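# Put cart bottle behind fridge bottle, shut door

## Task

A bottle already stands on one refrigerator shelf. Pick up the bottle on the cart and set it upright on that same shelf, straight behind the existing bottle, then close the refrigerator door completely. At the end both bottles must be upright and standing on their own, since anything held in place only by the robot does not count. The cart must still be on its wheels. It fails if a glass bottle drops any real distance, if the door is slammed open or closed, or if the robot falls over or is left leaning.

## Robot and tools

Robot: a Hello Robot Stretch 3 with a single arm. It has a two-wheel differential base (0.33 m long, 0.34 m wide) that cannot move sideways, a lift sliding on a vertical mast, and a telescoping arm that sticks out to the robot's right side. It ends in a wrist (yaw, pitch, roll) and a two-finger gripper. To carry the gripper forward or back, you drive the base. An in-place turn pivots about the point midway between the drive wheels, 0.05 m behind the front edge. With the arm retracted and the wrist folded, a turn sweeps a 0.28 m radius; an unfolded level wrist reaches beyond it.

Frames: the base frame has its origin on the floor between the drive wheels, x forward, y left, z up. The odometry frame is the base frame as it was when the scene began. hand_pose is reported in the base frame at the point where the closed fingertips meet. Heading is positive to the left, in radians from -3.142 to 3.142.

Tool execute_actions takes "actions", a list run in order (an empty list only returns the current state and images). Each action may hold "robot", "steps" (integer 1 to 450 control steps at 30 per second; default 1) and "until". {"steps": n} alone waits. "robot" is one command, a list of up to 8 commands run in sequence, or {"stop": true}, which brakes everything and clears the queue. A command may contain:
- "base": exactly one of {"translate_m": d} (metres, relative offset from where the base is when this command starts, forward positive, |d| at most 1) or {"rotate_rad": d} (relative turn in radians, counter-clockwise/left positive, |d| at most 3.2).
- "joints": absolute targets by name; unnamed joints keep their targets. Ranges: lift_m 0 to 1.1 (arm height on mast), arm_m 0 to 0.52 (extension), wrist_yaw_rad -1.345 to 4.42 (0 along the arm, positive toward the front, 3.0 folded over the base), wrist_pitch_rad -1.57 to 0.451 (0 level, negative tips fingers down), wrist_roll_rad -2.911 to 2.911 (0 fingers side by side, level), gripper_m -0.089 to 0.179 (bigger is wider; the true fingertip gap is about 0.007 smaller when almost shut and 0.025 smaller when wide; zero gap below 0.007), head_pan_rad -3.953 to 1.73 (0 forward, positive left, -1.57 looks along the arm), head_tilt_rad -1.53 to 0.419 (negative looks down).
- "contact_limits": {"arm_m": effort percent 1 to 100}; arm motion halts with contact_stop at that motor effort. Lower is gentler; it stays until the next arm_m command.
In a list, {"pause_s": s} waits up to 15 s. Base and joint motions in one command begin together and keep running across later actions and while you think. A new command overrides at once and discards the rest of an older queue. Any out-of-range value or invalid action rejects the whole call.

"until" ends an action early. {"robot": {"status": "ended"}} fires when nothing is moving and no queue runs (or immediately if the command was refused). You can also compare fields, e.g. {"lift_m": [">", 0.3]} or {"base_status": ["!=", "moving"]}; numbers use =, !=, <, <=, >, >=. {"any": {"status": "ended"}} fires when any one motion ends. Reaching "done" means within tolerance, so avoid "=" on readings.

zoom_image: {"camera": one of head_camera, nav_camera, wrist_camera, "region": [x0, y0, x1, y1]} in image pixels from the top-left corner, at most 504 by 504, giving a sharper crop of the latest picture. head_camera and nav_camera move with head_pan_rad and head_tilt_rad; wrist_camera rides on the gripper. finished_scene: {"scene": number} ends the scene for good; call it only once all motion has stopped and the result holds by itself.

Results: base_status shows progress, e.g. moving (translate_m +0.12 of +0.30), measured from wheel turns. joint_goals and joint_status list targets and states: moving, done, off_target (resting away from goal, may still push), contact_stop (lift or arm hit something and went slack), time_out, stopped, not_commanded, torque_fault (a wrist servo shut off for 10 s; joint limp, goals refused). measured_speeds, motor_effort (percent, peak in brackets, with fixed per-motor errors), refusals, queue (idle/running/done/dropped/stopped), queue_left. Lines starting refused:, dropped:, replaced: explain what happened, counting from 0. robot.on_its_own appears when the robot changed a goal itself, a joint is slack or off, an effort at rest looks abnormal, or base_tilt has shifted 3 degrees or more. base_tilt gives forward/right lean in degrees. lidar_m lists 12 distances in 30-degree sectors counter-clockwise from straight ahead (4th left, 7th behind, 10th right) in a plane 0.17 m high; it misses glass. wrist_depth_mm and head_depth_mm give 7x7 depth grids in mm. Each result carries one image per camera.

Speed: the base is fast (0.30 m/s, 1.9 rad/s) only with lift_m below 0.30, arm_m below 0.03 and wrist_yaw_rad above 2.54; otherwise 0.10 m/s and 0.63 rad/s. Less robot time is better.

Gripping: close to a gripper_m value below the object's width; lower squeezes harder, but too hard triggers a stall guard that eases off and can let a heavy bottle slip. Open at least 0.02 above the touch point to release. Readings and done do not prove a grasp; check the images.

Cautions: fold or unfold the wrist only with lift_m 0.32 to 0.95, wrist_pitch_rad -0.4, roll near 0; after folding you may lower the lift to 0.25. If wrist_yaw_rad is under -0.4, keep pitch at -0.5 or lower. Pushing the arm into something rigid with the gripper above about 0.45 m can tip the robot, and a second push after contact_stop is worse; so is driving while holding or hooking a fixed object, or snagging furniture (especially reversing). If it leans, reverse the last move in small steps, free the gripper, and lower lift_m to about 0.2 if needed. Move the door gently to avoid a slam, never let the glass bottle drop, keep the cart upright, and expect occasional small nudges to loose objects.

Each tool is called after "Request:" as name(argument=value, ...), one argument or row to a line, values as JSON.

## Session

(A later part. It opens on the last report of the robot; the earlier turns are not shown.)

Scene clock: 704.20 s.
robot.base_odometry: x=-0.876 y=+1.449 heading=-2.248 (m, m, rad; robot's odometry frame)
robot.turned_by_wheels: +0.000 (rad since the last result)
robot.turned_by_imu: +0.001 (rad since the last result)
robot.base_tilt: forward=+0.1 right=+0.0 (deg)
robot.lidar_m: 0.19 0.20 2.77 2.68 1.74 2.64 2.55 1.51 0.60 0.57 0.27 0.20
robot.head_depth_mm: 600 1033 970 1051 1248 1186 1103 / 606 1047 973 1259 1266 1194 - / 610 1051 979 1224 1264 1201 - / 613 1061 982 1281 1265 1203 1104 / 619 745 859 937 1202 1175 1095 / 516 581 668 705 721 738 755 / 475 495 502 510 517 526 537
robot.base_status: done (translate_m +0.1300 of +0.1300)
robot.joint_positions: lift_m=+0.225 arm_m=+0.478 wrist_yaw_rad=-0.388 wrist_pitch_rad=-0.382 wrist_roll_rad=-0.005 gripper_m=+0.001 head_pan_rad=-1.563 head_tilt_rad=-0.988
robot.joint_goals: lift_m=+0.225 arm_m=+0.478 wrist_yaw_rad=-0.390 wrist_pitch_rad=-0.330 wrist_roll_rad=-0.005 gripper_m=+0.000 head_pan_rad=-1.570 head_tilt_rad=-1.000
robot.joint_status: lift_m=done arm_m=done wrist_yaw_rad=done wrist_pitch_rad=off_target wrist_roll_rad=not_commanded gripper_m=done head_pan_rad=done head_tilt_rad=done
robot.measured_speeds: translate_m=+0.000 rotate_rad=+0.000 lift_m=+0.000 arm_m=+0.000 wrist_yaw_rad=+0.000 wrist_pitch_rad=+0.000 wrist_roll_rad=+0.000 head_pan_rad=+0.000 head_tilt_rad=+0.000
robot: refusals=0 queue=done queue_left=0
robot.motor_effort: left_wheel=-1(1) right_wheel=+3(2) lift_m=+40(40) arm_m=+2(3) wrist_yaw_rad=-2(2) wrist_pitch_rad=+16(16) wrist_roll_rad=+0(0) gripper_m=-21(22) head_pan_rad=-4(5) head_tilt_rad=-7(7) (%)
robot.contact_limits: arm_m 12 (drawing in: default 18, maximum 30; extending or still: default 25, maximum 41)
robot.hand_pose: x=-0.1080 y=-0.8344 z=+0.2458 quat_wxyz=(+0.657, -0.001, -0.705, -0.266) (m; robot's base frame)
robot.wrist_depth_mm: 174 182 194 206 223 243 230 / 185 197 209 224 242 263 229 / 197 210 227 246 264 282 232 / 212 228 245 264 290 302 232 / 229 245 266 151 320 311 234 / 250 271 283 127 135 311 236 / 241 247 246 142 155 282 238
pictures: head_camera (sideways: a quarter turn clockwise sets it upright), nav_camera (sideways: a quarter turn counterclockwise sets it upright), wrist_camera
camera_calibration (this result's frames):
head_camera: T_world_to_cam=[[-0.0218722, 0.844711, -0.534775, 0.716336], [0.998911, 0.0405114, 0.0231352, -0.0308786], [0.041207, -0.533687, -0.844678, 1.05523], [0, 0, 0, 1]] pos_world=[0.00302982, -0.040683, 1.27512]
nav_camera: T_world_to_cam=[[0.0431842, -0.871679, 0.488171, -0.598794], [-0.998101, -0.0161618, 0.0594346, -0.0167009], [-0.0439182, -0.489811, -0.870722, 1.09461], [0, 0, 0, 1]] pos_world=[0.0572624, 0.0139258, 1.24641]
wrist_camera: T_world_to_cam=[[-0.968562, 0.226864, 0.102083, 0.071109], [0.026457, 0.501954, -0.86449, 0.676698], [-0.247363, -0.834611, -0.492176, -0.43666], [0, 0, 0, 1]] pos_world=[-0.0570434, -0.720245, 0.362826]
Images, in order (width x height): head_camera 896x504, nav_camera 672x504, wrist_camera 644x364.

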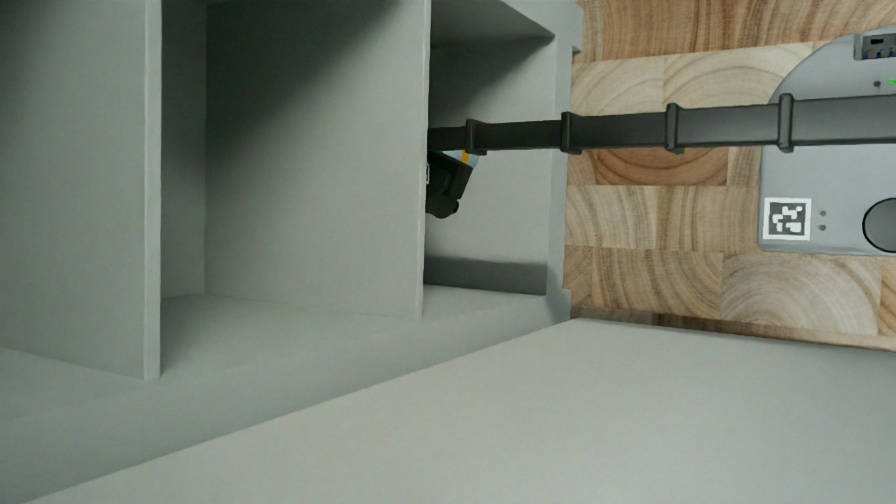

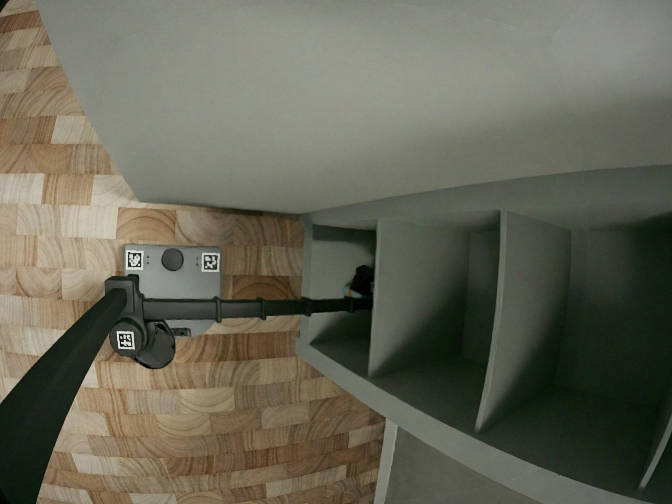

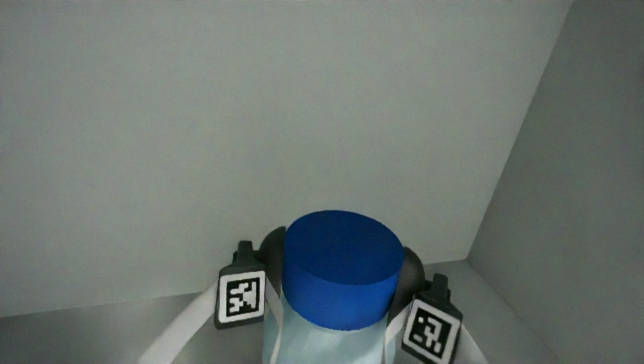

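Request:
execute_actions(
  actions=[
    {"robot":{"joints":{"lift_m":0.219}},"steps":100,"until":{"robot":{"status":"ended"}}},
    {"steps":5},
  ],
)

Scene clock: 709.30 s.
robot.base_odometry: x=-0.876 y=+1.449 heading=-2.248 (m, m, rad; robot's odometry frame)
robot.turned_by_wheels: +0.000 (rad since the last result)
robot.turned_by_imu: +0.001 (rad since the last result)
robot.base_tilt: forward=+0.2 right=-0.1 (deg)
robot.lidar_m: 0.19 0.20 2.77 2.68 1.74 2.64 2.55 1.51 0.60 0.57 0.27 0.20
robot.head_depth_mm: 603 1043 972 1115 1255 1188 1102 / 606 1045 969 1271 1255 1198 - / 609 1054 978 1234 1257 1206 - / 614 1058 984 1277 1267 1207 1103 / 616 744 853 938 1195 1178 1092 / 516 579 669 706 721 739 758 / 475 494 503 508 519 527 536
robot.base_status: done (translate_m +0.1300 of +0.1300)
robot.joint_positions: lift_m=+0.219 arm_m=+0.478 wrist_yaw_rad=-0.388 wrist_pitch_rad=-0.360 wrist_roll_rad=-0.005 gripper_m=+0.001 head_pan_rad=-1.563 head_tilt_rad=-0.988
robot.joint_goals: lift_m=+0.219 arm_m=+0.478 wrist_yaw_rad=-0.390 wrist_pitch_rad=-0.330 wrist_roll_rad=-0.005 gripper_m=+0.000 head_pan_rad=-1.570 head_tilt_rad=-1.000
robot.joint_status: lift_m=done arm_m=done wrist_yaw_rad=done wrist_pitch_rad=off_target wrist_roll_rad=not_commanded gripper_m=done head_pan_rad=done head_tilt_rad=done
robot.measured_speeds: translate_m=+0.000 rotate_rad=+0.000 lift_m=+0.000 arm_m=+0.000 wrist_yaw_rad=+0.000 wrist_pitch_rad=+0.000 wrist_roll_rad=+0.000 head_pan_rad=+0.000 head_tilt_rad=+0.000
robot: refusals=0 queue=done queue_left=0
robot.motor_effort: left_wheel=-2(2) right_wheel=+2(2) lift_m=+34(41) arm_m=+3(3) wrist_yaw_rad=-2(2) wrist_pitch_rad=+9(16) wrist_roll_rad=+1(0) gripper_m=-21(21) head_pan_rad=-6(5) head_tilt_rad=-8(8) (%)
robot.contact_limits: arm_m 12 (drawing in: default 18, maximum 30; extending or still: default 25, maximum 41)
robot.hand_pose: x=-0.1090 y=-0.8368 z=+0.2452 quat_wxyz=(+0.660, -0.009, -0.705, -0.259) (m; robot's base frame)
robot.wrist_depth_mm: 173 182 194 208 222 242 229 / 185 195 207 223 240 257 232 / 197 210 222 242 261 283 231 / 212 224 240 263 290 300 234 / 226 243 262 150 312 313 234 / 245 264 276 127 133 315 234 / 242 248 247 140 152 283 236
pictures: head_camera (sideways: a quarter turn clockwise sets it upright), nav_camera (sideways: a quarter turn counterclockwise sets it upright), wrist_camera
camera_calibration (this result's frames):
head_camera: T_world_to_cam=[[-0.0218719, 0.844711, -0.534775, 0.716336], [0.998911, 0.0405111, 0.0231352, -0.0308786], [0.0412069, -0.533687, -0.844678, 1.05523], [0, 0, 0, 1]] pos_world=[0.0030298, -0.040683, 1.27512]
nav_camera: T_world_to_cam=[[0.0431838, -0.871679, 0.488171, -0.598794], [-0.998101, -0.0161614, 0.0594346, -0.0167009], [-0.0439184, -0.489811, -0.870722, 1.09461], [0, 0, 0, 1]] pos_world=[0.0572624, 0.0139258, 1.24641]
wrist_camera: T_world_to_cam=[[-0.96766, 0.229085, 0.105616, 0.0718427], [0.0189837, 0.483624, -0.87507, 0.663867], [-0.251544, -0.844765, -0.472333, -0.453049], [0, 0, 0, 1]] pos_world=[-0.057045, -0.72024, 0.359352]
Images, in order (width x height): head_camera 896x504, nav_camera 672x504, wrist_camera 644x364.

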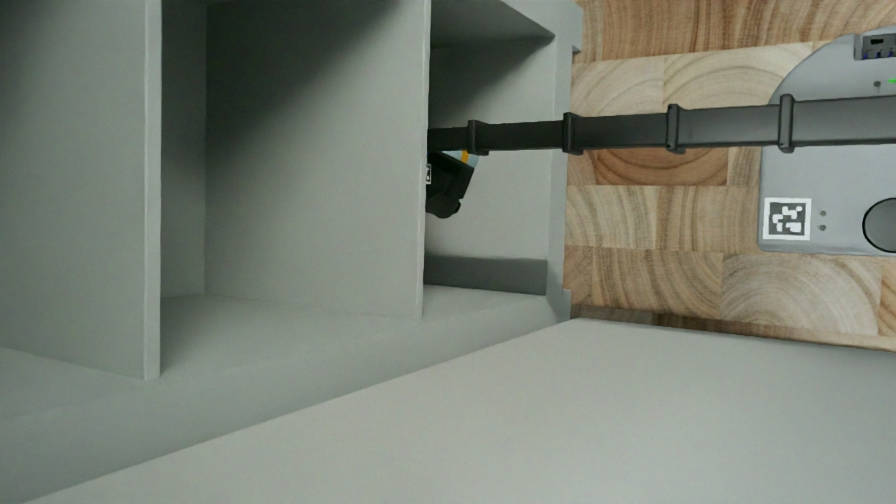

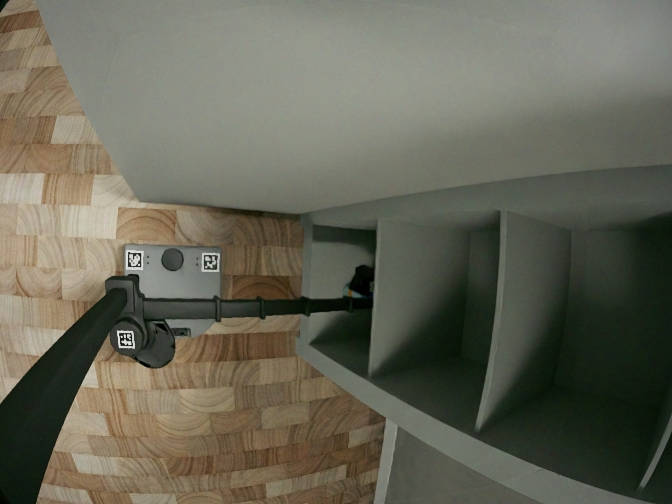

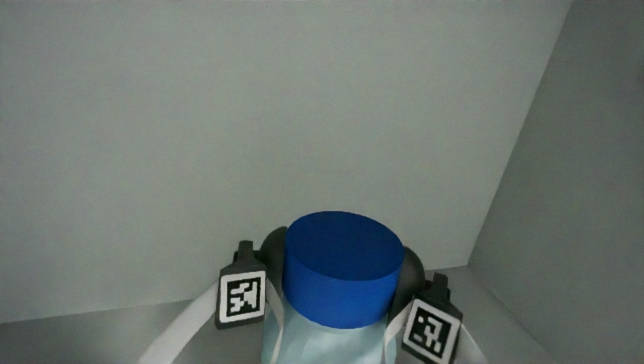

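Request:
execute_actions(
  actions=[
    {"robot":{"joints":{"gripper_m":0.095}},"steps":100,"until":{"robot":{"status":"ended"}}},
    {"robot":{"joints":{"lift_m":0.25,"wrist_pitch_rad":-0.15}},"steps":100,"until":{"robot":{"status":"ended"}}},
  ],
)

Scene clock: 716.07 s.
robot.base_odometry: x=-0.876 y=+1.449 heading=-2.248 (m, m, rad; robot's odometry frame)
robot.turned_by_wheels: +0.000 (rad since the last result)
robot.turned_by_imu: +0.001 (rad since the last result)
robot.base_tilt: forward=+0.1 right=+0.0 (deg)
robot.lidar_m: 0.19 0.20 2.77 2.68 1.74 2.64 2.56 1.51 0.60 0.57 0.27 0.20
robot.head_depth_mm: 602 1042 968 1054 1259 1192 1104 / 607 1042 971 1273 1251 1193 - / 609 1049 979 1259 1260 1200 - / 613 1058 981 1286 1270 1200 1101 / 618 744 852 938 1200 1173 1092 / 515 580 670 705 725 740 756 / 475 496 502 509 518 526 536
robot.base_status: done (translate_m +0.1300 of +0.1300)
robot.joint_positions: lift_m=+0.250 arm_m=+0.478 wrist_yaw_rad=-0.388 wrist_pitch_rad=-0.173 wrist_roll_rad=-0.005 gripper_m=+0.095 head_pan_rad=-1.563 head_tilt_rad=-0.988
robot.joint_goals: lift_m=+0.250 arm_m=+0.478 wrist_yaw_rad=-0.390 wrist_pitch_rad=-0.150 wrist_roll_rad=-0.005 gripper_m=+0.095 head_pan_rad=-1.570 head_tilt_rad=-1.000
robot.joint_status: lift_m=done arm_m=done wrist_yaw_rad=done wrist_pitch_rad=done wrist_roll_rad=not_commanded gripper_m=done head_pan_rad=done head_tilt_rad=done
robot.measured_speeds: translate_m=+0.000 rotate_rad=+0.000 lift_m=+0.000 arm_m=+0.000 wrist_yaw_rad=+0.000 wrist_pitch_rad=+0.000 wrist_roll_rad=+0.000 head_pan_rad=+0.000 head_tilt_rad=+0.000
robot: refusals=0 queue=done queue_left=0
robot.motor_effort: left_wheel=-1(1) right_wheel=+2(2) lift_m=+49(52) arm_m=+3(3) wrist_yaw_rad=-2(2) wrist_pitch_rad=+7(12) wrist_roll_rad=+0(0) gripper_m=+0(97) head_pan_rad=-5(4) head_tilt_rad=-8(8) (%)
robot.contact_limits: arm_m 12 (drawing in: default 18, maximum 30; extending or still: default 25, maximum 41)
robot.hand_pose: x=-0.1155 y=-0.8524 z=+0.3205 quat_wxyz=(+0.681, -0.075, -0.701, -0.197) (m; robot's base frame)
robot.wrist_depth_mm: 175 185 197 214 228 251 232 / 182 193 207 222 241 263 231 / 190 202 215 236 253 278 231 / 196 211 226 247 268 288 231 / 207 220 240 262 285 300 227 / 218 230 259 278 304 292 225 / 226 251 270 299 326 271 226
pictures: head_camera (sideways: a quarter turn clockwise sets it upright), nav_camera (sideways: a quarter turn counterclockwise sets it upright), wrist_camera
camera_calibration (this result's frames):
head_camera: T_world_to_cam=[[-0.0218718, 0.844711, -0.534775, 0.716336], [0.998911, 0.040511, 0.0231352, -0.0308786], [0.0412068, -0.533687, -0.844677, 1.05523], [0, 0, 0, 1]] pos_world=[0.0030298, -0.040683, 1.27512]
nav_camera: T_world_to_cam=[[0.0431837, -0.871679, 0.488172, -0.598794], [-0.998101, -0.0161613, 0.0594346, -0.016701], [-0.0439184, -0.489811, -0.870722, 1.09461], [0, 0, 0, 1]] pos_world=[0.0572625, 0.0139258, 1.24641]
wrist_camera: T_world_to_cam=[[-0.959175, 0.249968, 0.132282, 0.0714397], [-0.0451267, 0.326469, -0.94413, 0.618211], [-0.279189, -0.911556, -0.301861, -0.547029], [0, 0, 0, 1]] pos_world=[-0.0563032, -0.718332, 0.409095]
Images, in order (width x height): head_camera 896x504, nav_camera 672x504, wrist_camera 644x364.

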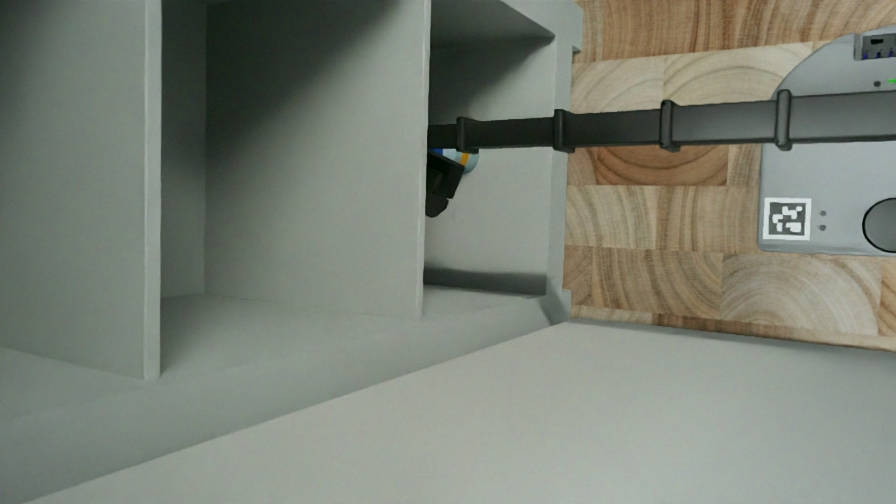

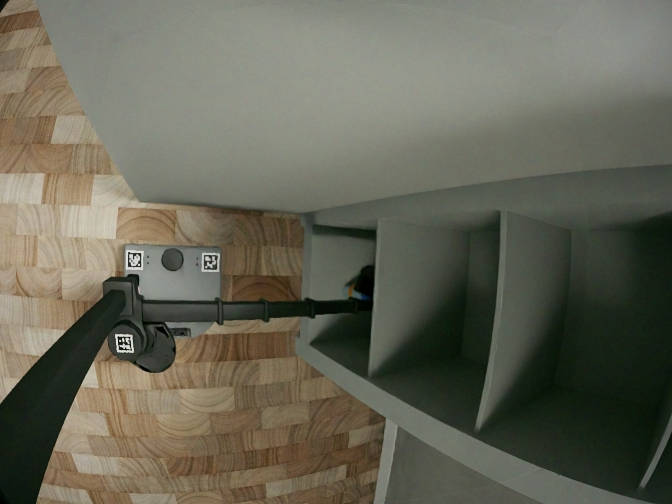

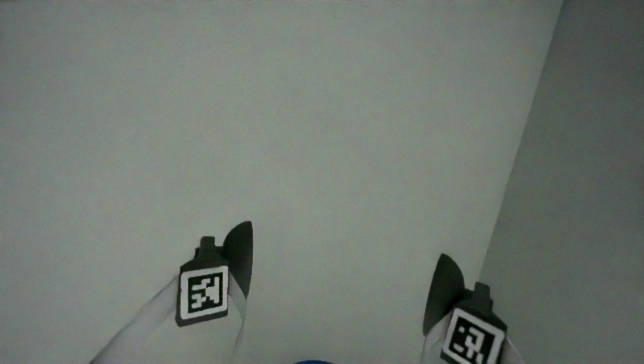

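Request:
execute_actions(
  actions=[
    {"robot":{"joints":{"arm_m":0.0,"wrist_yaw_rad":0.0,"gripper_m":0.0}},"steps":200,"until":{"robot":{"arm_m":["<",0.12]}}},
    {"robot":{"base":{"translate_m":-0.09},"joints":{"wrist_pitch_rad":-0.4,"lift_m":0.33}},"steps":200,"until":{"robot":{"status":"ended"}}},
  ],
)

Scene clock: 813.20 s.
robot.base_odometry: x=-0.819 y=+1.520 heading=-2.248 (m, m, rad; robot's odometry frame)
robot.turned_by_wheels: +0.000 (rad since the last result)
robot.turned_by_imu: +0.002 (rad since the last result)
robot.base_tilt: forward=+0.2 right=-0.1 (deg)
robot.lidar_m: 0.28 0.30 2.77 2.69 1.43 2.55 2.46 1.51 0.56 0.66 0.40 0.29
robot.head_depth_mm: 603 843 891 928 1265 1188 1104 / 606 1045 973 1257 1255 1214 - / 610 1053 983 1258 1251 - - / 615 1058 982 1277 1270 1202 1102 / 619 1069 986 1264 1270 1203 1109 / 623 786 855 947 1056 1083 1082 / 595 614 700 746 759 773 789
robot.base_status: done (translate_m -0.0900 of -0.0900)
robot.joint_positions: lift_m=+0.330 arm_m=+0.000 wrist_yaw_rad=-0.001 wrist_pitch_rad=-0.414 wrist_roll_rad=-0.005 gripper_m=+0.000 head_pan_rad=-1.563 head_tilt_rad=-0.988
robot.joint_goals: lift_m=+0.330 arm_m=+0.000 wrist_yaw_rad=+0.000 wrist_pitch_rad=-0.400 wrist_roll_rad=-0.005 gripper_m=+0.000 head_pan_rad=-1.570 head_tilt_rad=-1.000
robot.joint_status: lift_m=done arm_m=done wrist_yaw_rad=done wrist_pitch_rad=done wrist_roll_rad=not_commanded gripper_m=done head_pan_rad=done head_tilt_rad=done
robot.measured_speeds: translate_m=+0.000 rotate_rad=+0.000 lift_m=+0.000 arm_m=+0.000 wrist_yaw_rad=+0.000 wrist_pitch_rad=+0.000 wrist_roll_rad=+0.000 head_pan_rad=+0.000 head_tilt_rad=+0.000
robot: refusals=0 queue=done queue_left=0
robot.motor_effort: left_wheel=+0(6) right_wheel=+2(3) lift_m=+49(50) arm_m=-4(1) wrist_yaw_rad=+1(2) wrist_pitch_rad=+4(8) wrist_roll_rad=+0(1) gripper_m=-3(98) head_pan_rad=-5(6) head_tilt_rad=-8(8) (%)
robot.hand_pose: x=-0.0218 y=-0.3701 z=+0.3433 quat_wxyz=(+0.694, +0.146, -0.690, -0.146) (m; robot's base frame)
robot.wrist_depth_mm: 273 373 627 632 611 470 286 / 290 382 658 680 677 450 275 / 311 399 696 713 720 421 267 / 340 411 614 619 701 406 271 / 368 427 510 520 554 385 289 / 361 421 420 - 457 370 323 / 371 461 468 423 398 374 545
pictures: head_camera (sideways: a quarter turn clockwise sets it upright), nav_camera (sideways: a quarter turn counterclockwise sets it upright), wrist_camera
camera_calibration (this result's frames):
head_camera: T_world_to_cam=[[-0.0218314, 0.844712, -0.534776, 0.716336], [0.998913, 0.0404632, 0.0231352, -0.0308786], [0.0411813, -0.533689, -0.844677, 1.05523], [0, 0, 0, 1]] pos_world=[0.00302785, -0.0406829, 1.27512]
nav_camera: T_world_to_cam=[[0.0431421, -0.871681, 0.488172, -0.598794], [-0.998102, -0.0161136, 0.0594346, -0.0167009], [-0.0439418, -0.489809, -0.870722, 1.09461], [0, 0, 0, 1]] pos_world=[0.0572631, 0.0139233, 1.24641]
wrist_camera: T_world_to_cam=[[-0.982598, -0.158388, 0.0970329, -0.101777], [-0.164789, 0.502275, -0.848861, 0.516242], [0.0857119, -0.850078, -0.519635, 0.0310159], [0, 0, 0, 1]] pos_world=[-0.0175929, -0.24905, 0.464211]
Images, in order (width x height): head_camera 896x504, nav_camera 672x504, wrist_camera 644x364.

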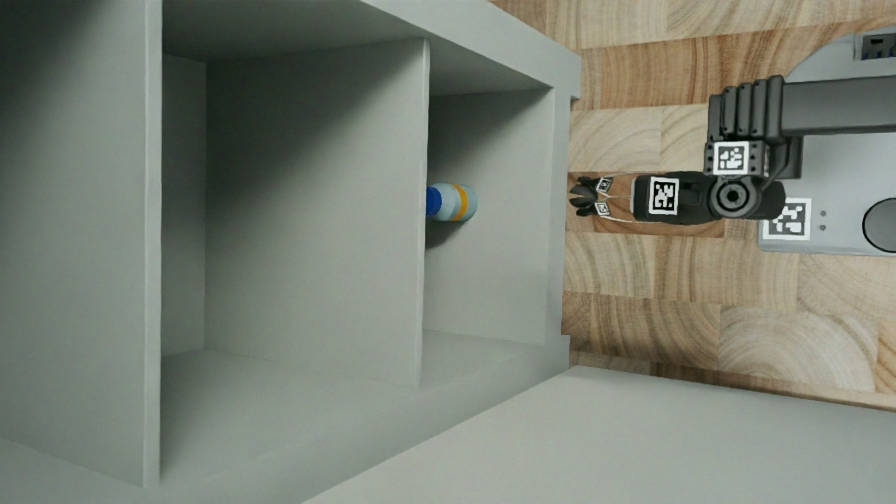

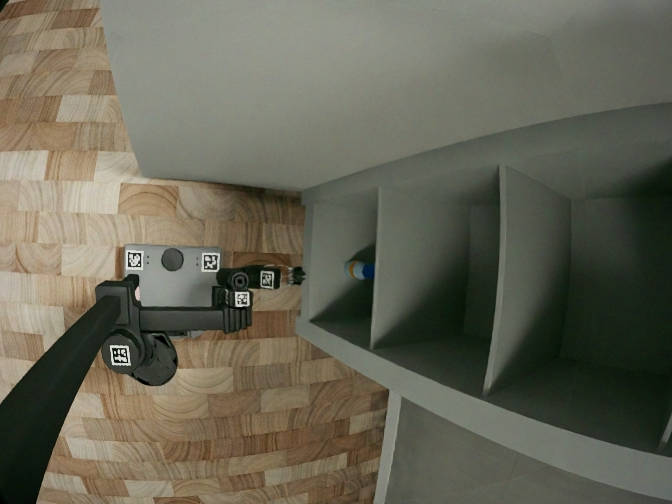

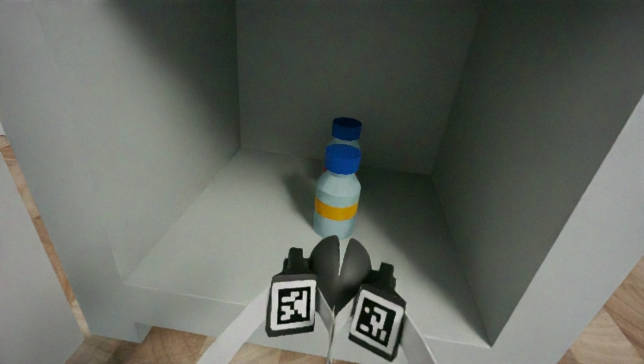

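Request:
execute_actions(
  actions=[
    {"robot":{"joints":{"wrist_yaw_rad":3.0,"head_pan_rad":-1.0,"head_tilt_rad":-1.1}},"steps":200,"until":{"robot":{"wrist_yaw_rad":[">",2.8]}}},
    {"robot":{"joints":{"lift_m":0.27}},"steps":200,"until":{"robot":{"lift_m":["<",0.295]}}},
    {"robot":[{"base":{"rotate_rad":1.571}},{"base":{"translate_m":0.43}},{"base":{"rotate_rad":-1.571}}],"steps":450,"until":{"robot":{"status":"ended"}}},
  ],
)

Scene clock: 839.97 s.
robot.base_odometry: x=-0.484 y=+1.250 heading=-2.248 (m, m, rad; robot's odometry frame)
robot.turned_by_wheels: +0.000 (rad since the last result)
robot.turned_by_imu: +0.006 (rad since the last result)
robot.base_tilt: forward=+0.3 right=-0.1 (deg)
robot.lidar_m: 2.31 2.01 2.32 2.27 1.00 1.01 2.46 2.12 0.97 0.97 0.41 0.42
robot.head_depth_mm: 875 1157 1405 1369 1263 1174 1090 / 682 899 1326 1379 1266 1200 - / 558 697 928 1334 1269 - - / 474 568 715 969 1260 1182 - / 412 498 646 1361 1277 1182 1106 / 421 1652 1532 1399 1280 1187 1111 / 1893 1700 1541 1402 1297 1197 1109
robot.base_status: done (rotate_rad -1.5709 of -1.5710)
robot.joint_positions: lift_m=+0.270 arm_m=+0.000 wrist_yaw_rad=+2.998 wrist_pitch_rad=-0.416 wrist_roll_rad=-0.005 gripper_m=+0.000 head_pan_rad=-1.006 head_tilt_rad=-1.087
robot.joint_goals: lift_m=+0.270 arm_m=+0.000 wrist_yaw_rad=+3.000 wrist_pitch_rad=-0.400 wrist_roll_rad=-0.005 gripper_m=+0.000 head_pan_rad=-1.000 head_tilt_rad=-1.100
robot.joint_status: lift_m=done arm_m=done wrist_yaw_rad=done wrist_pitch_rad=done wrist_roll_rad=not_commanded gripper_m=done head_pan_rad=done head_tilt_rad=done
robot.measured_speeds: translate_m=+0.000 rotate_rad=+0.000 lift_m=+0.000 arm_m=+0.000 wrist_yaw_rad=+0.000 wrist_pitch_rad=+0.000 wrist_roll_rad=+0.000 head_pan_rad=+0.000 head_tilt_rad=+0.000
robot: refusals=0 queue=done queue_left=0
robot.motor_effort: left_wheel=+3(10) right_wheel=-3(8) lift_m=+36(50) arm_m=-3(4) wrist_yaw_rad=+1(5) wrist_pitch_rad=+5(5) wrist_roll_rad=+0(0) gripper_m=-2(3) head_pan_rad=+4(50) head_tilt_rad=-8(22) (%)
robot.hand_pose: x=+0.0108 y=+0.0771 z=+0.2834 quat_wxyz=(+0.195, +0.698, +0.097, +0.682) (m; robot's base frame)
robot.wrist_depth_mm: - - - - - - - / 796 904 - - - - - / 853 982 - - - - - / 700 721 771 812 880 912 961 / 571 582 633 653 664 702 736 / 475 503 - - 551 555 576 / - - - - 461 467 487
pictures: head_camera (sideways: a quarter turn clockwise sets it upright), nav_camera (sideways: a quarter turn counterclockwise sets it upright), wrist_camera
camera_calibration (this result's frames):
head_camera: T_world_to_cam=[[-0.49106, 0.746799, -0.448499, 0.606812], [0.827942, 0.560197, 0.0262778, -0.0339239], [0.270872, -0.358427, -0.893397, 1.11714], [0, 0, 0, 1]] pos_world=[0.0234647, -0.0337475, 1.2711]
nav_camera: T_world_to_cam=[[0.520865, -0.75442, 0.399438, -0.486129], [-0.835685, -0.546106, 0.0582964, -0.0162023], [0.174155, -0.364169, -0.914905, 1.15069], [0, 0, 0, 1]] pos_world=[0.0392696, 0.0434499, 1.24789]
wrist_camera: T_world_to_cam=[[0.995148, 0.0176098, 0.0967965, -0.0280353], [0.0917284, -0.521817, -0.848111, 0.322068], [0.035575, 0.852876, -0.520901, 0.246887], [0, 0, 0, 1]] pos_world=[-0.0104265, -0.0420096, 0.404467]
Images, in order (width x height): head_camera 896x504, nav_camera 672x504, wrist_camera 644x364.

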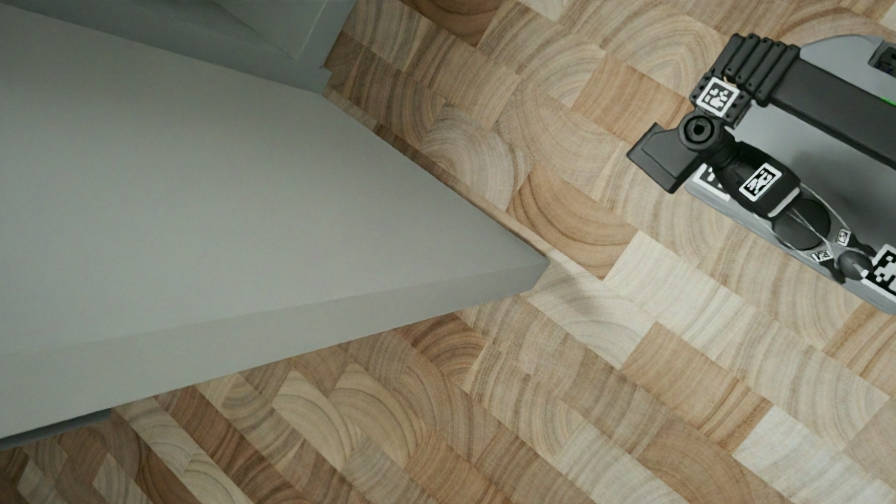

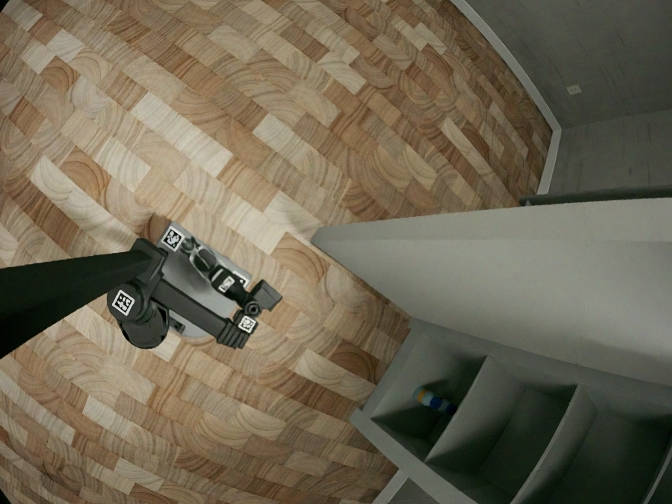

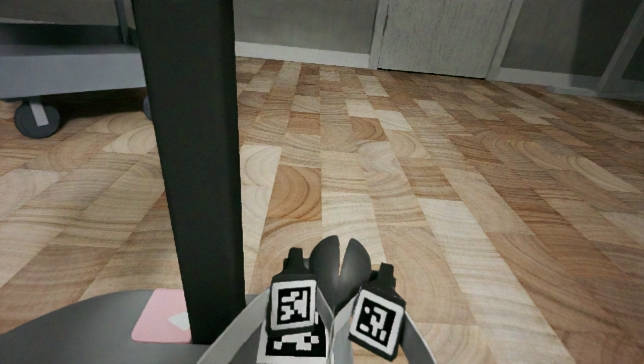

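Request:
execute_actions(
  actions=[
    {"robot":[{"base":{"translate_m":0.515},"joints":{"head_pan_rad":-1.9,"head_tilt_rad":-1.0}},{"joints":{"arm_m":0.10}}],"steps":450,"until":{"robot":{"status":"ended"}}},
  ],
)

Scene clock: 856.23 s.
robot.base_odometry: x=-0.807 y=+0.849 heading=-2.248 (m, m, rad; robot's odometry frame)
robot.turned_by_wheels: +0.000 (rad since the last result)
robot.turned_by_imu: +0.005 (rad since the last result)
robot.base_tilt: forward=+0.2 right=-0.1 (deg)
robot.lidar_m: 1.79 1.54 2.31 2.23 1.34 1.34 2.97 2.11 0.34 0.68 1.58 1.84
robot.head_depth_mm: 308 370 485 1422 1299 1190 1116 / 353 394 470 607 1270 1201 - / 408 463 588 758 983 - - / 645 792 1039 1395 1329 1209 1091 / 1321 1705 1651 1460 1322 1190 1101 / 1450 1706 1635 1462 1324 1211 1116 / 1408 1647 1644 1469 1330 1216 1114
robot.base_status: done (translate_m +0.5150 of +0.5150)
robot.joint_positions: lift_m=+0.270 arm_m=+0.100 wrist_yaw_rad=+2.998 wrist_pitch_rad=-0.416 wrist_roll_rad=-0.005 gripper_m=+0.000 head_pan_rad=-1.893 head_tilt_rad=-1.001
robot.joint_goals: lift_m=+0.270 arm_m=+0.100 wrist_yaw_rad=+3.000 wrist_pitch_rad=-0.400 wrist_roll_rad=-0.005 gripper_m=+0.000 head_pan_rad=-1.900 head_tilt_rad=-1.000
robot.joint_status: lift_m=done arm_m=done wrist_yaw_rad=done wrist_pitch_rad=done wrist_roll_rad=not_commanded gripper_m=done head_pan_rad=done head_tilt_rad=done
robot.measured_speeds: translate_m=+0.000 rotate_rad=+0.000 lift_m=+0.000 arm_m=+0.000 wrist_yaw_rad=+0.000 wrist_pitch_rad=+0.000 wrist_roll_rad=+0.000 head_pan_rad=+0.000 head_tilt_rad=+0.000
robot: refusals=0 queue=done queue_left=0
robot.motor_effort: left_wheel=+2(10) right_wheel=-3(5) lift_m=+36(36) arm_m=+3(5) wrist_yaw_rad=+1(1) wrist_pitch_rad=+5(5) wrist_roll_rad=+0(0) gripper_m=-3(2) head_pan_rad=-5(57) head_tilt_rad=+1(15) (%)
robot.hand_pose: x=+0.0108 y=-0.0223 z=+0.2834 quat_wxyz=(+0.195, +0.698, +0.097, +0.682) (m; robot's base frame)
robot.wrist_depth_mm: - - - - - - - / - - - - - - - / 904 980 - - - - - / 694 729 759 824 852 888 976 / 563 614 - 677 664 700 737 / - - - - 557 562 582 / - - - - 461 469 485
pictures: head_camera (sideways: a quarter turn clockwise sets it upright), nav_camera (sideways: a quarter turn counterclockwise sets it upright), wrist_camera
camera_calibration (this result's frames):
head_camera: T_world_to_cam=[[0.255429, 0.812941, -0.523339, 0.699746], [0.957991, -0.285827, 0.0235764, -0.031203], [-0.130418, -0.507376, -0.851799, 1.06553], [0, 0, 0, 1]] pos_world=[-0.00987839, -0.0371444, 1.27456]
nav_camera: T_world_to_cam=[[-0.243811, -0.844763, 0.476373, -0.581675], [-0.949684, 0.307541, 0.059314, -0.0168382], [-0.196611, -0.437943, -0.87724, 1.10401], [0, 0, 0, 1]] pos_world=[0.0592505, -0.0027052, 1.24658]
wrist_camera: T_world_to_cam=[[0.995147, 0.0176676, 0.0967964, -0.0262712], [0.0917585, -0.521812, -0.848111, 0.27022], [0.0355254, 0.852878, -0.520901, 0.331629], [0, 0, 0, 1]] pos_world=[-0.0104325, -0.141371, 0.404465]
Images, in order (width x height): head_camera 896x504, nav_camera 672x504, wrist_camera 644x364.

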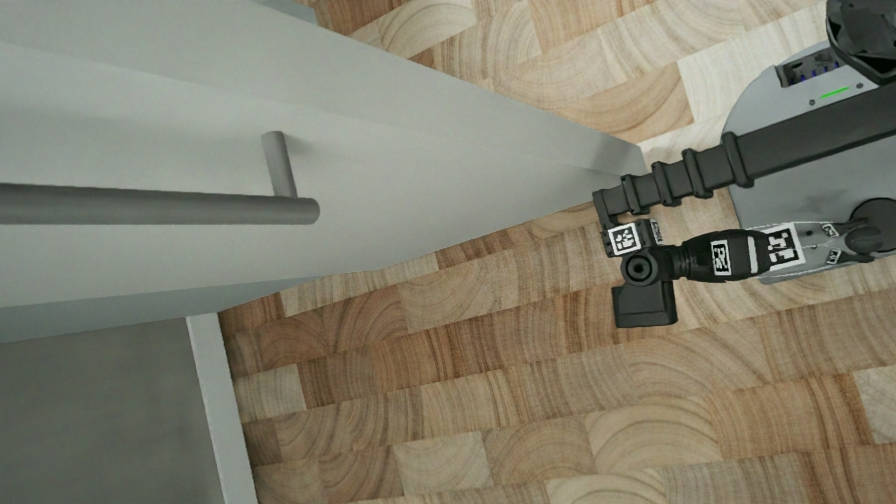

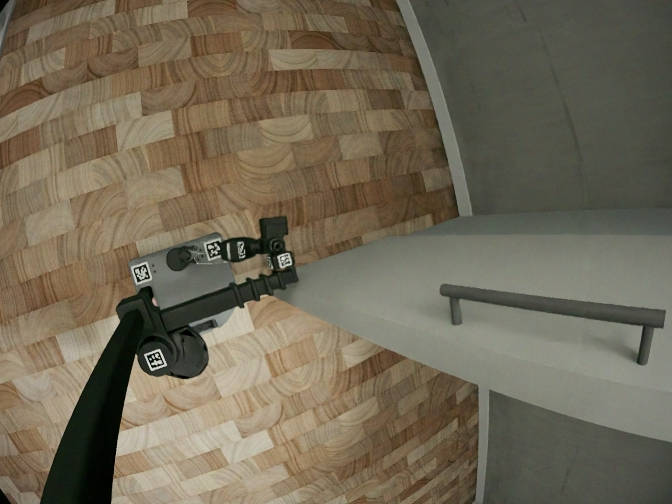

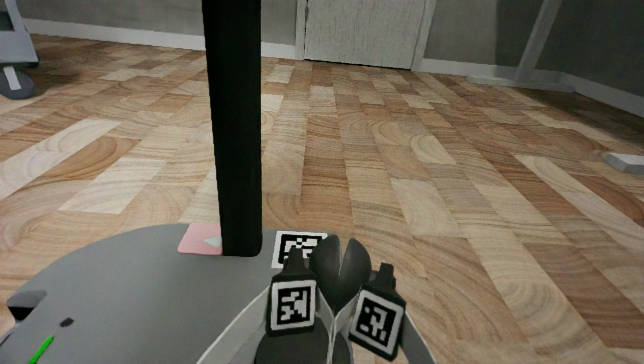

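Request:
execute_actions(
  actions=[
    {"robot":{"joints":{"arm_m":0.28,"lift_m":0.22},"base":{"translate_m":-0.03}},"steps":200,"until":{"robot":{"status":"ended"}}},
    {"robot":{"base":{"translate_m":-0.15}},"steps":200,"until":{"robot":{"status":"ended"}}},
  ],
)

Scene clock: 875.03 s.
robot.base_odometry: x=-0.694 y=+0.989 heading=-2.248 (m, m, rad; robot's odometry frame)
robot.turned_by_wheels: +0.000 (rad since the last result)
robot.turned_by_imu: +0.001 (rad since the last result)
robot.base_tilt: forward=+0.2 right=+0.1 (deg)
robot.lidar_m: 1.97 1.70 2.32 2.23 1.22 1.22 2.79 2.11 0.43 0.60 1.57 2.04
robot.head_depth_mm: 407 472 577 1397 1298 1194 1119 / 445 492 623 767 1251 1204 - / 502 592 717 920 1205 1211 - / 565 678 854 1132 1298 1211 1089 / 643 800 1048 1416 1302 1204 1109 / 743 961 1613 1472 1324 1210 1111 / 1394 1638 1647 1463 1329 1210 1111
robot.base_status: done (translate_m -0.1500 of -0.1500)
robot.joint_positions: lift_m=+0.220 arm_m=+0.280 wrist_yaw_rad=+2.999 wrist_pitch_rad=-0.416 wrist_roll_rad=-0.006 gripper_m=+0.000 head_pan_rad=-1.894 head_tilt_rad=-1.001
robot.joint_goals: lift_m=+0.220 arm_m=+0.280 wrist_yaw_rad=+3.000 wrist_pitch_rad=-0.400 wrist_roll_rad=-0.006 gripper_m=+0.000 head_pan_rad=-1.900 head_tilt_rad=-1.000
robot.joint_status: lift_m=done arm_m=done wrist_yaw_rad=done wrist_pitch_rad=done wrist_roll_rad=not_commanded gripper_m=done head_pan_rad=done head_tilt_rad=done
robot.measured_speeds: translate_m=+0.000 rotate_rad=+0.000 lift_m=+0.000 arm_m=+0.000 wrist_yaw_rad=+0.000 wrist_pitch_rad=+0.000 wrist_roll_rad=+0.000 head_pan_rad=+0.000 head_tilt_rad=+0.000
robot: refusals=0 queue=done queue_left=0
robot.motor_effort: left_wheel=+2(9) right_wheel=-3(33) lift_m=+36(34) arm_m=+3(0) wrist_yaw_rad=+0(1) wrist_pitch_rad=+5(5) wrist_roll_rad=+1(1) gripper_m=-2(3) head_pan_rad=-5(6) head_tilt_rad=+1(1) (%)
robot.hand_pose: x=+0.0107 y=-0.2023 z=+0.2333 quat_wxyz=(+0.195, +0.698, +0.097, +0.682) (m; robot's base frame)
robot.wrist_depth_mm: - - - - - - - / - - - - - - - / 809 899 - - - - - / 625 - - 724 780 785 858 / - - - - 583 615 637 / - - - - 480 493 506 / 354 - - - 404 410 431
pictures: head_camera (sideways: a quarter turn clockwise sets it upright), nav_camera (sideways: a quarter turn counterclockwise sets it upright), wrist_camera
camera_calibration (this result's frames):
head_camera: T_world_to_cam=[[0.255731, 0.812657, -0.523632, 0.700125], [0.957867, -0.286242, 0.0235652, -0.0311876], [-0.130735, -0.507596, -0.851619, 1.0653], [0, 0, 0, 1]] pos_world=[-0.00989779, -0.0371463, 1.27457]
nav_camera: T_world_to_cam=[[-0.244132, -0.8445, 0.476675, -0.582067], [-0.949542, 0.30798, 0.0593172, -0.0168433], [-0.1969, -0.438142, -0.877076, 1.1038], [0, 0, 0, 1]] pos_world=[0.0592433, -0.00274673, 1.24657]
wrist_camera: T_world_to_cam=[[0.995131, 0.0183983, 0.0968325, -0.0179506], [0.0921569, -0.522125, -0.847875, 0.133659], [0.0349592, 0.852671, -0.521278, 0.459165], [0, 0, 0, 1]] pos_world=[-0.0105064, -0.321399, 0.354417]
Images, in order (width x height): head_camera 896x504, nav_camera 672x504, wrist_camera 644x364.

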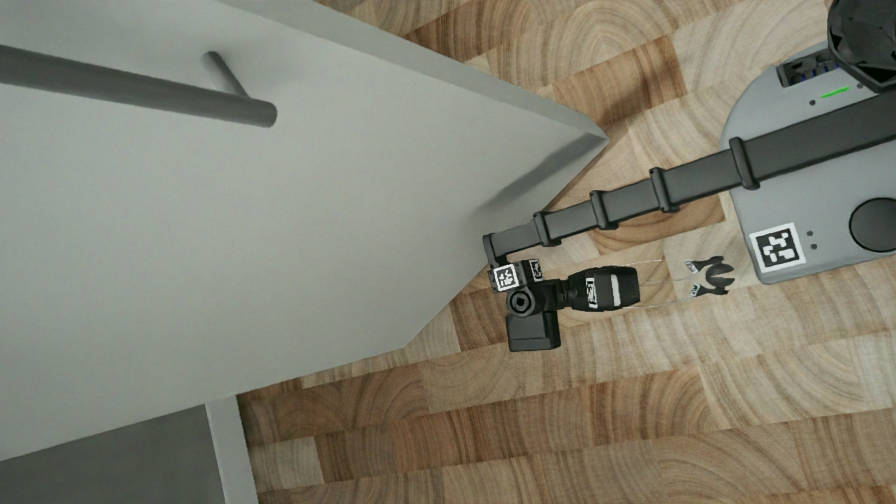

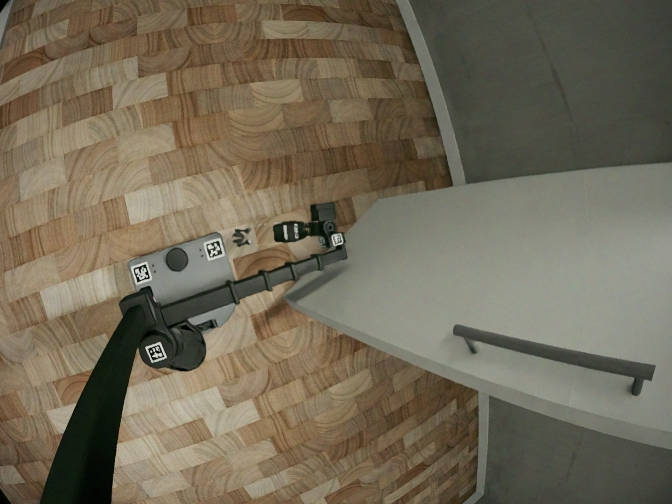

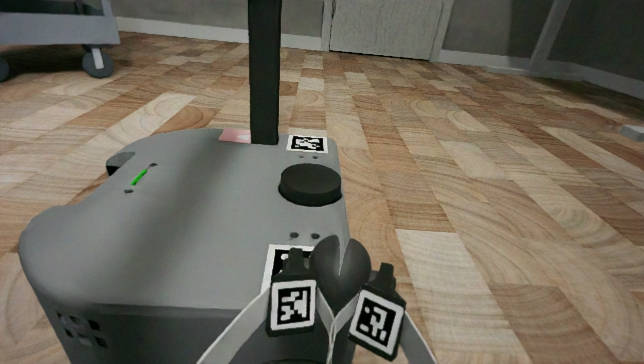

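Request:
execute_actions(
  actions=[],
)

Scene clock: 878.47 s.
robot.base_odometry: x=-0.694 y=+0.989 heading=-2.248 (m, m, rad; robot's odometry frame)
robot.turned_by_wheels: +0.000 (rad since the last result)
robot.turned_by_imu: +0.001 (rad since the last result)
robot.base_tilt: forward=+0.2 right=-0.1 (deg)
robot.lidar_m: 1.96 1.70 2.31 2.23 1.22 1.22 2.80 2.12 0.91 0.88 1.57 2.04
robot.head_depth_mm: 955 1172 1579 1441 1294 1181 1122 / 932 1125 1383 1442 1305 1206 - / 905 1078 1343 1449 1325 1209 - / 878 1048 1287 1454 1294 1215 1092 / 852 1009 1238 1448 1294 1204 1103 / 840 1601 1656 1467 1334 1215 1109 / 1406 1633 1653 1460 1329 1213 1115
robot.base_status: done (translate_m -0.1500 of -0.1500)
robot.joint_positions: lift_m=+0.220 arm_m=+0.280 wrist_yaw_rad=+2.999 wrist_pitch_rad=-0.416 wrist_roll_rad=-0.006 gripper_m=+0.000 head_pan_rad=-1.894 head_tilt_rad=-1.001
robot.joint_goals: lift_m=+0.220 arm_m=+0.280 wrist_yaw_rad=+3.000 wrist_pitch_rad=-0.400 wrist_roll_rad=-0.006 gripper_m=+0.000 head_pan_rad=-1.900 head_tilt_rad=-1.000
robot.joint_status: lift_m=done arm_m=done wrist_yaw_rad=done wrist_pitch_rad=done wrist_roll_rad=not_commanded gripper_m=done head_pan_rad=done head_tilt_rad=done
robot.measured_speeds: translate_m=+0.000 rotate_rad=+0.000 lift_m=+0.000 arm_m=+0.000 wrist_yaw_rad=+0.000 wrist_pitch_rad=+0.000 wrist_roll_rad=+0.000 head_pan_rad=+0.000 head_tilt_rad=+0.000
robot: refusals=0 queue=done queue_left=0
robot.motor_effort: left_wheel=+2(3) right_wheel=-3(3) lift_m=+36(36) arm_m=+2(2) wrist_yaw_rad=+0(1) wrist_pitch_rad=+5(5) wrist_roll_rad=+1(1) gripper_m=-3(3) head_pan_rad=-4(5) head_tilt_rad=+1(1) (%)
robot.hand_pose: x=+0.0107 y=-0.2023 z=+0.2333 quat_wxyz=(+0.195, +0.698, +0.097, +0.682) (m; robot's base frame)
robot.wrist_depth_mm: - - - - - - - / - - - - - - - / 807 905 - - - - - / 621 - - 717 751 797 872 / - - - - 572 603 633 / - - - - 480 496 504 / 355 - - - 407 415 423
pictures: head_camera (sideways: a quarter turn clockwise sets it upright), nav_camera (sideways: a quarter turn counterclockwise sets it upright), wrist_camera
camera_calibration (this result's frames):
head_camera: T_world_to_cam=[[0.255731, 0.812657, -0.523631, 0.700125], [0.957867, -0.286242, 0.0235652, -0.0311876], [-0.130735, -0.507596, -0.851619, 1.0653], [0, 0, 0, 1]] pos_world=[-0.00989778, -0.0371463, 1.27457]
nav_camera: T_world_to_cam=[[-0.244132, -0.8445, 0.476675, -0.582066], [-0.949542, 0.30798, 0.0593172, -0.0168433], [-0.1969, -0.438142, -0.877076, 1.1038], [0, 0, 0, 1]] pos_world=[0.0592433, -0.00274672, 1.24657]
wrist_camera: T_world_to_cam=[[0.995131, 0.0183986, 0.0968327, -0.0179506], [0.0921572, -0.522125, -0.847875, 0.13366], [0.034959, 0.852671, -0.521278, 0.459165], [0, 0, 0, 1]] pos_world=[-0.0105065, -0.321399, 0.354417]
Images, in order (width x height): head_camera 896x504, nav_camera 672x504, wrist_camera 644x364.

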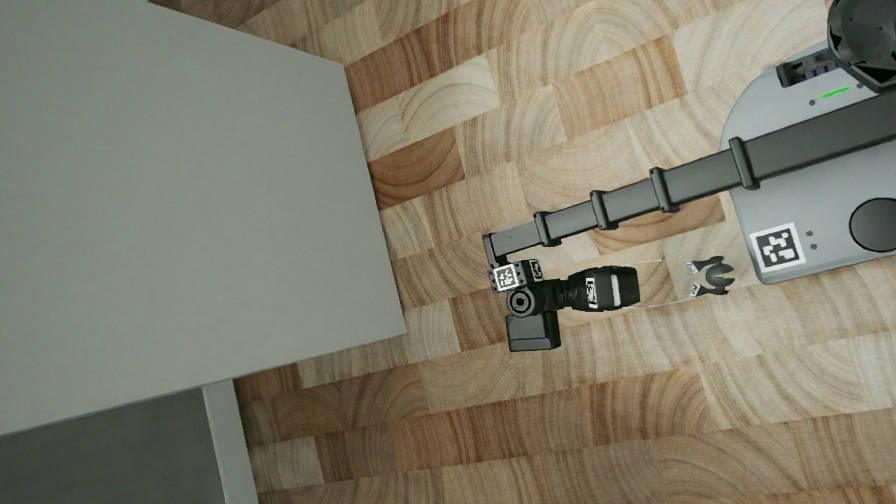

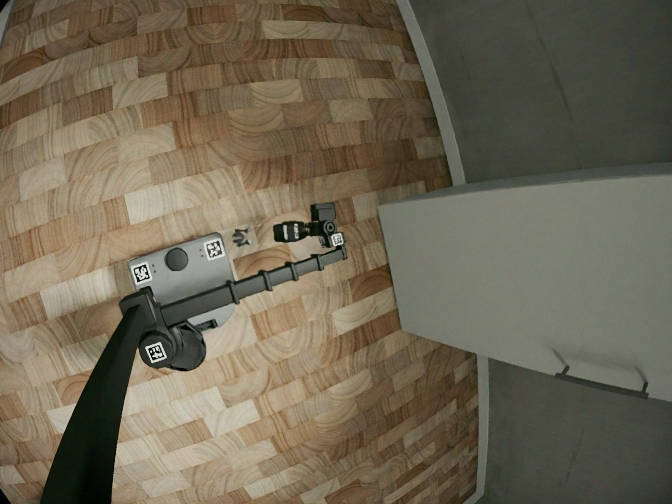

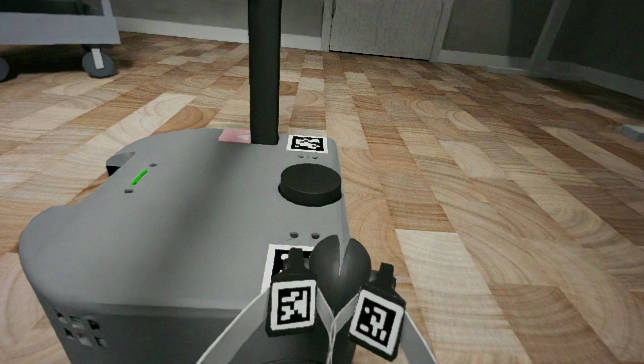

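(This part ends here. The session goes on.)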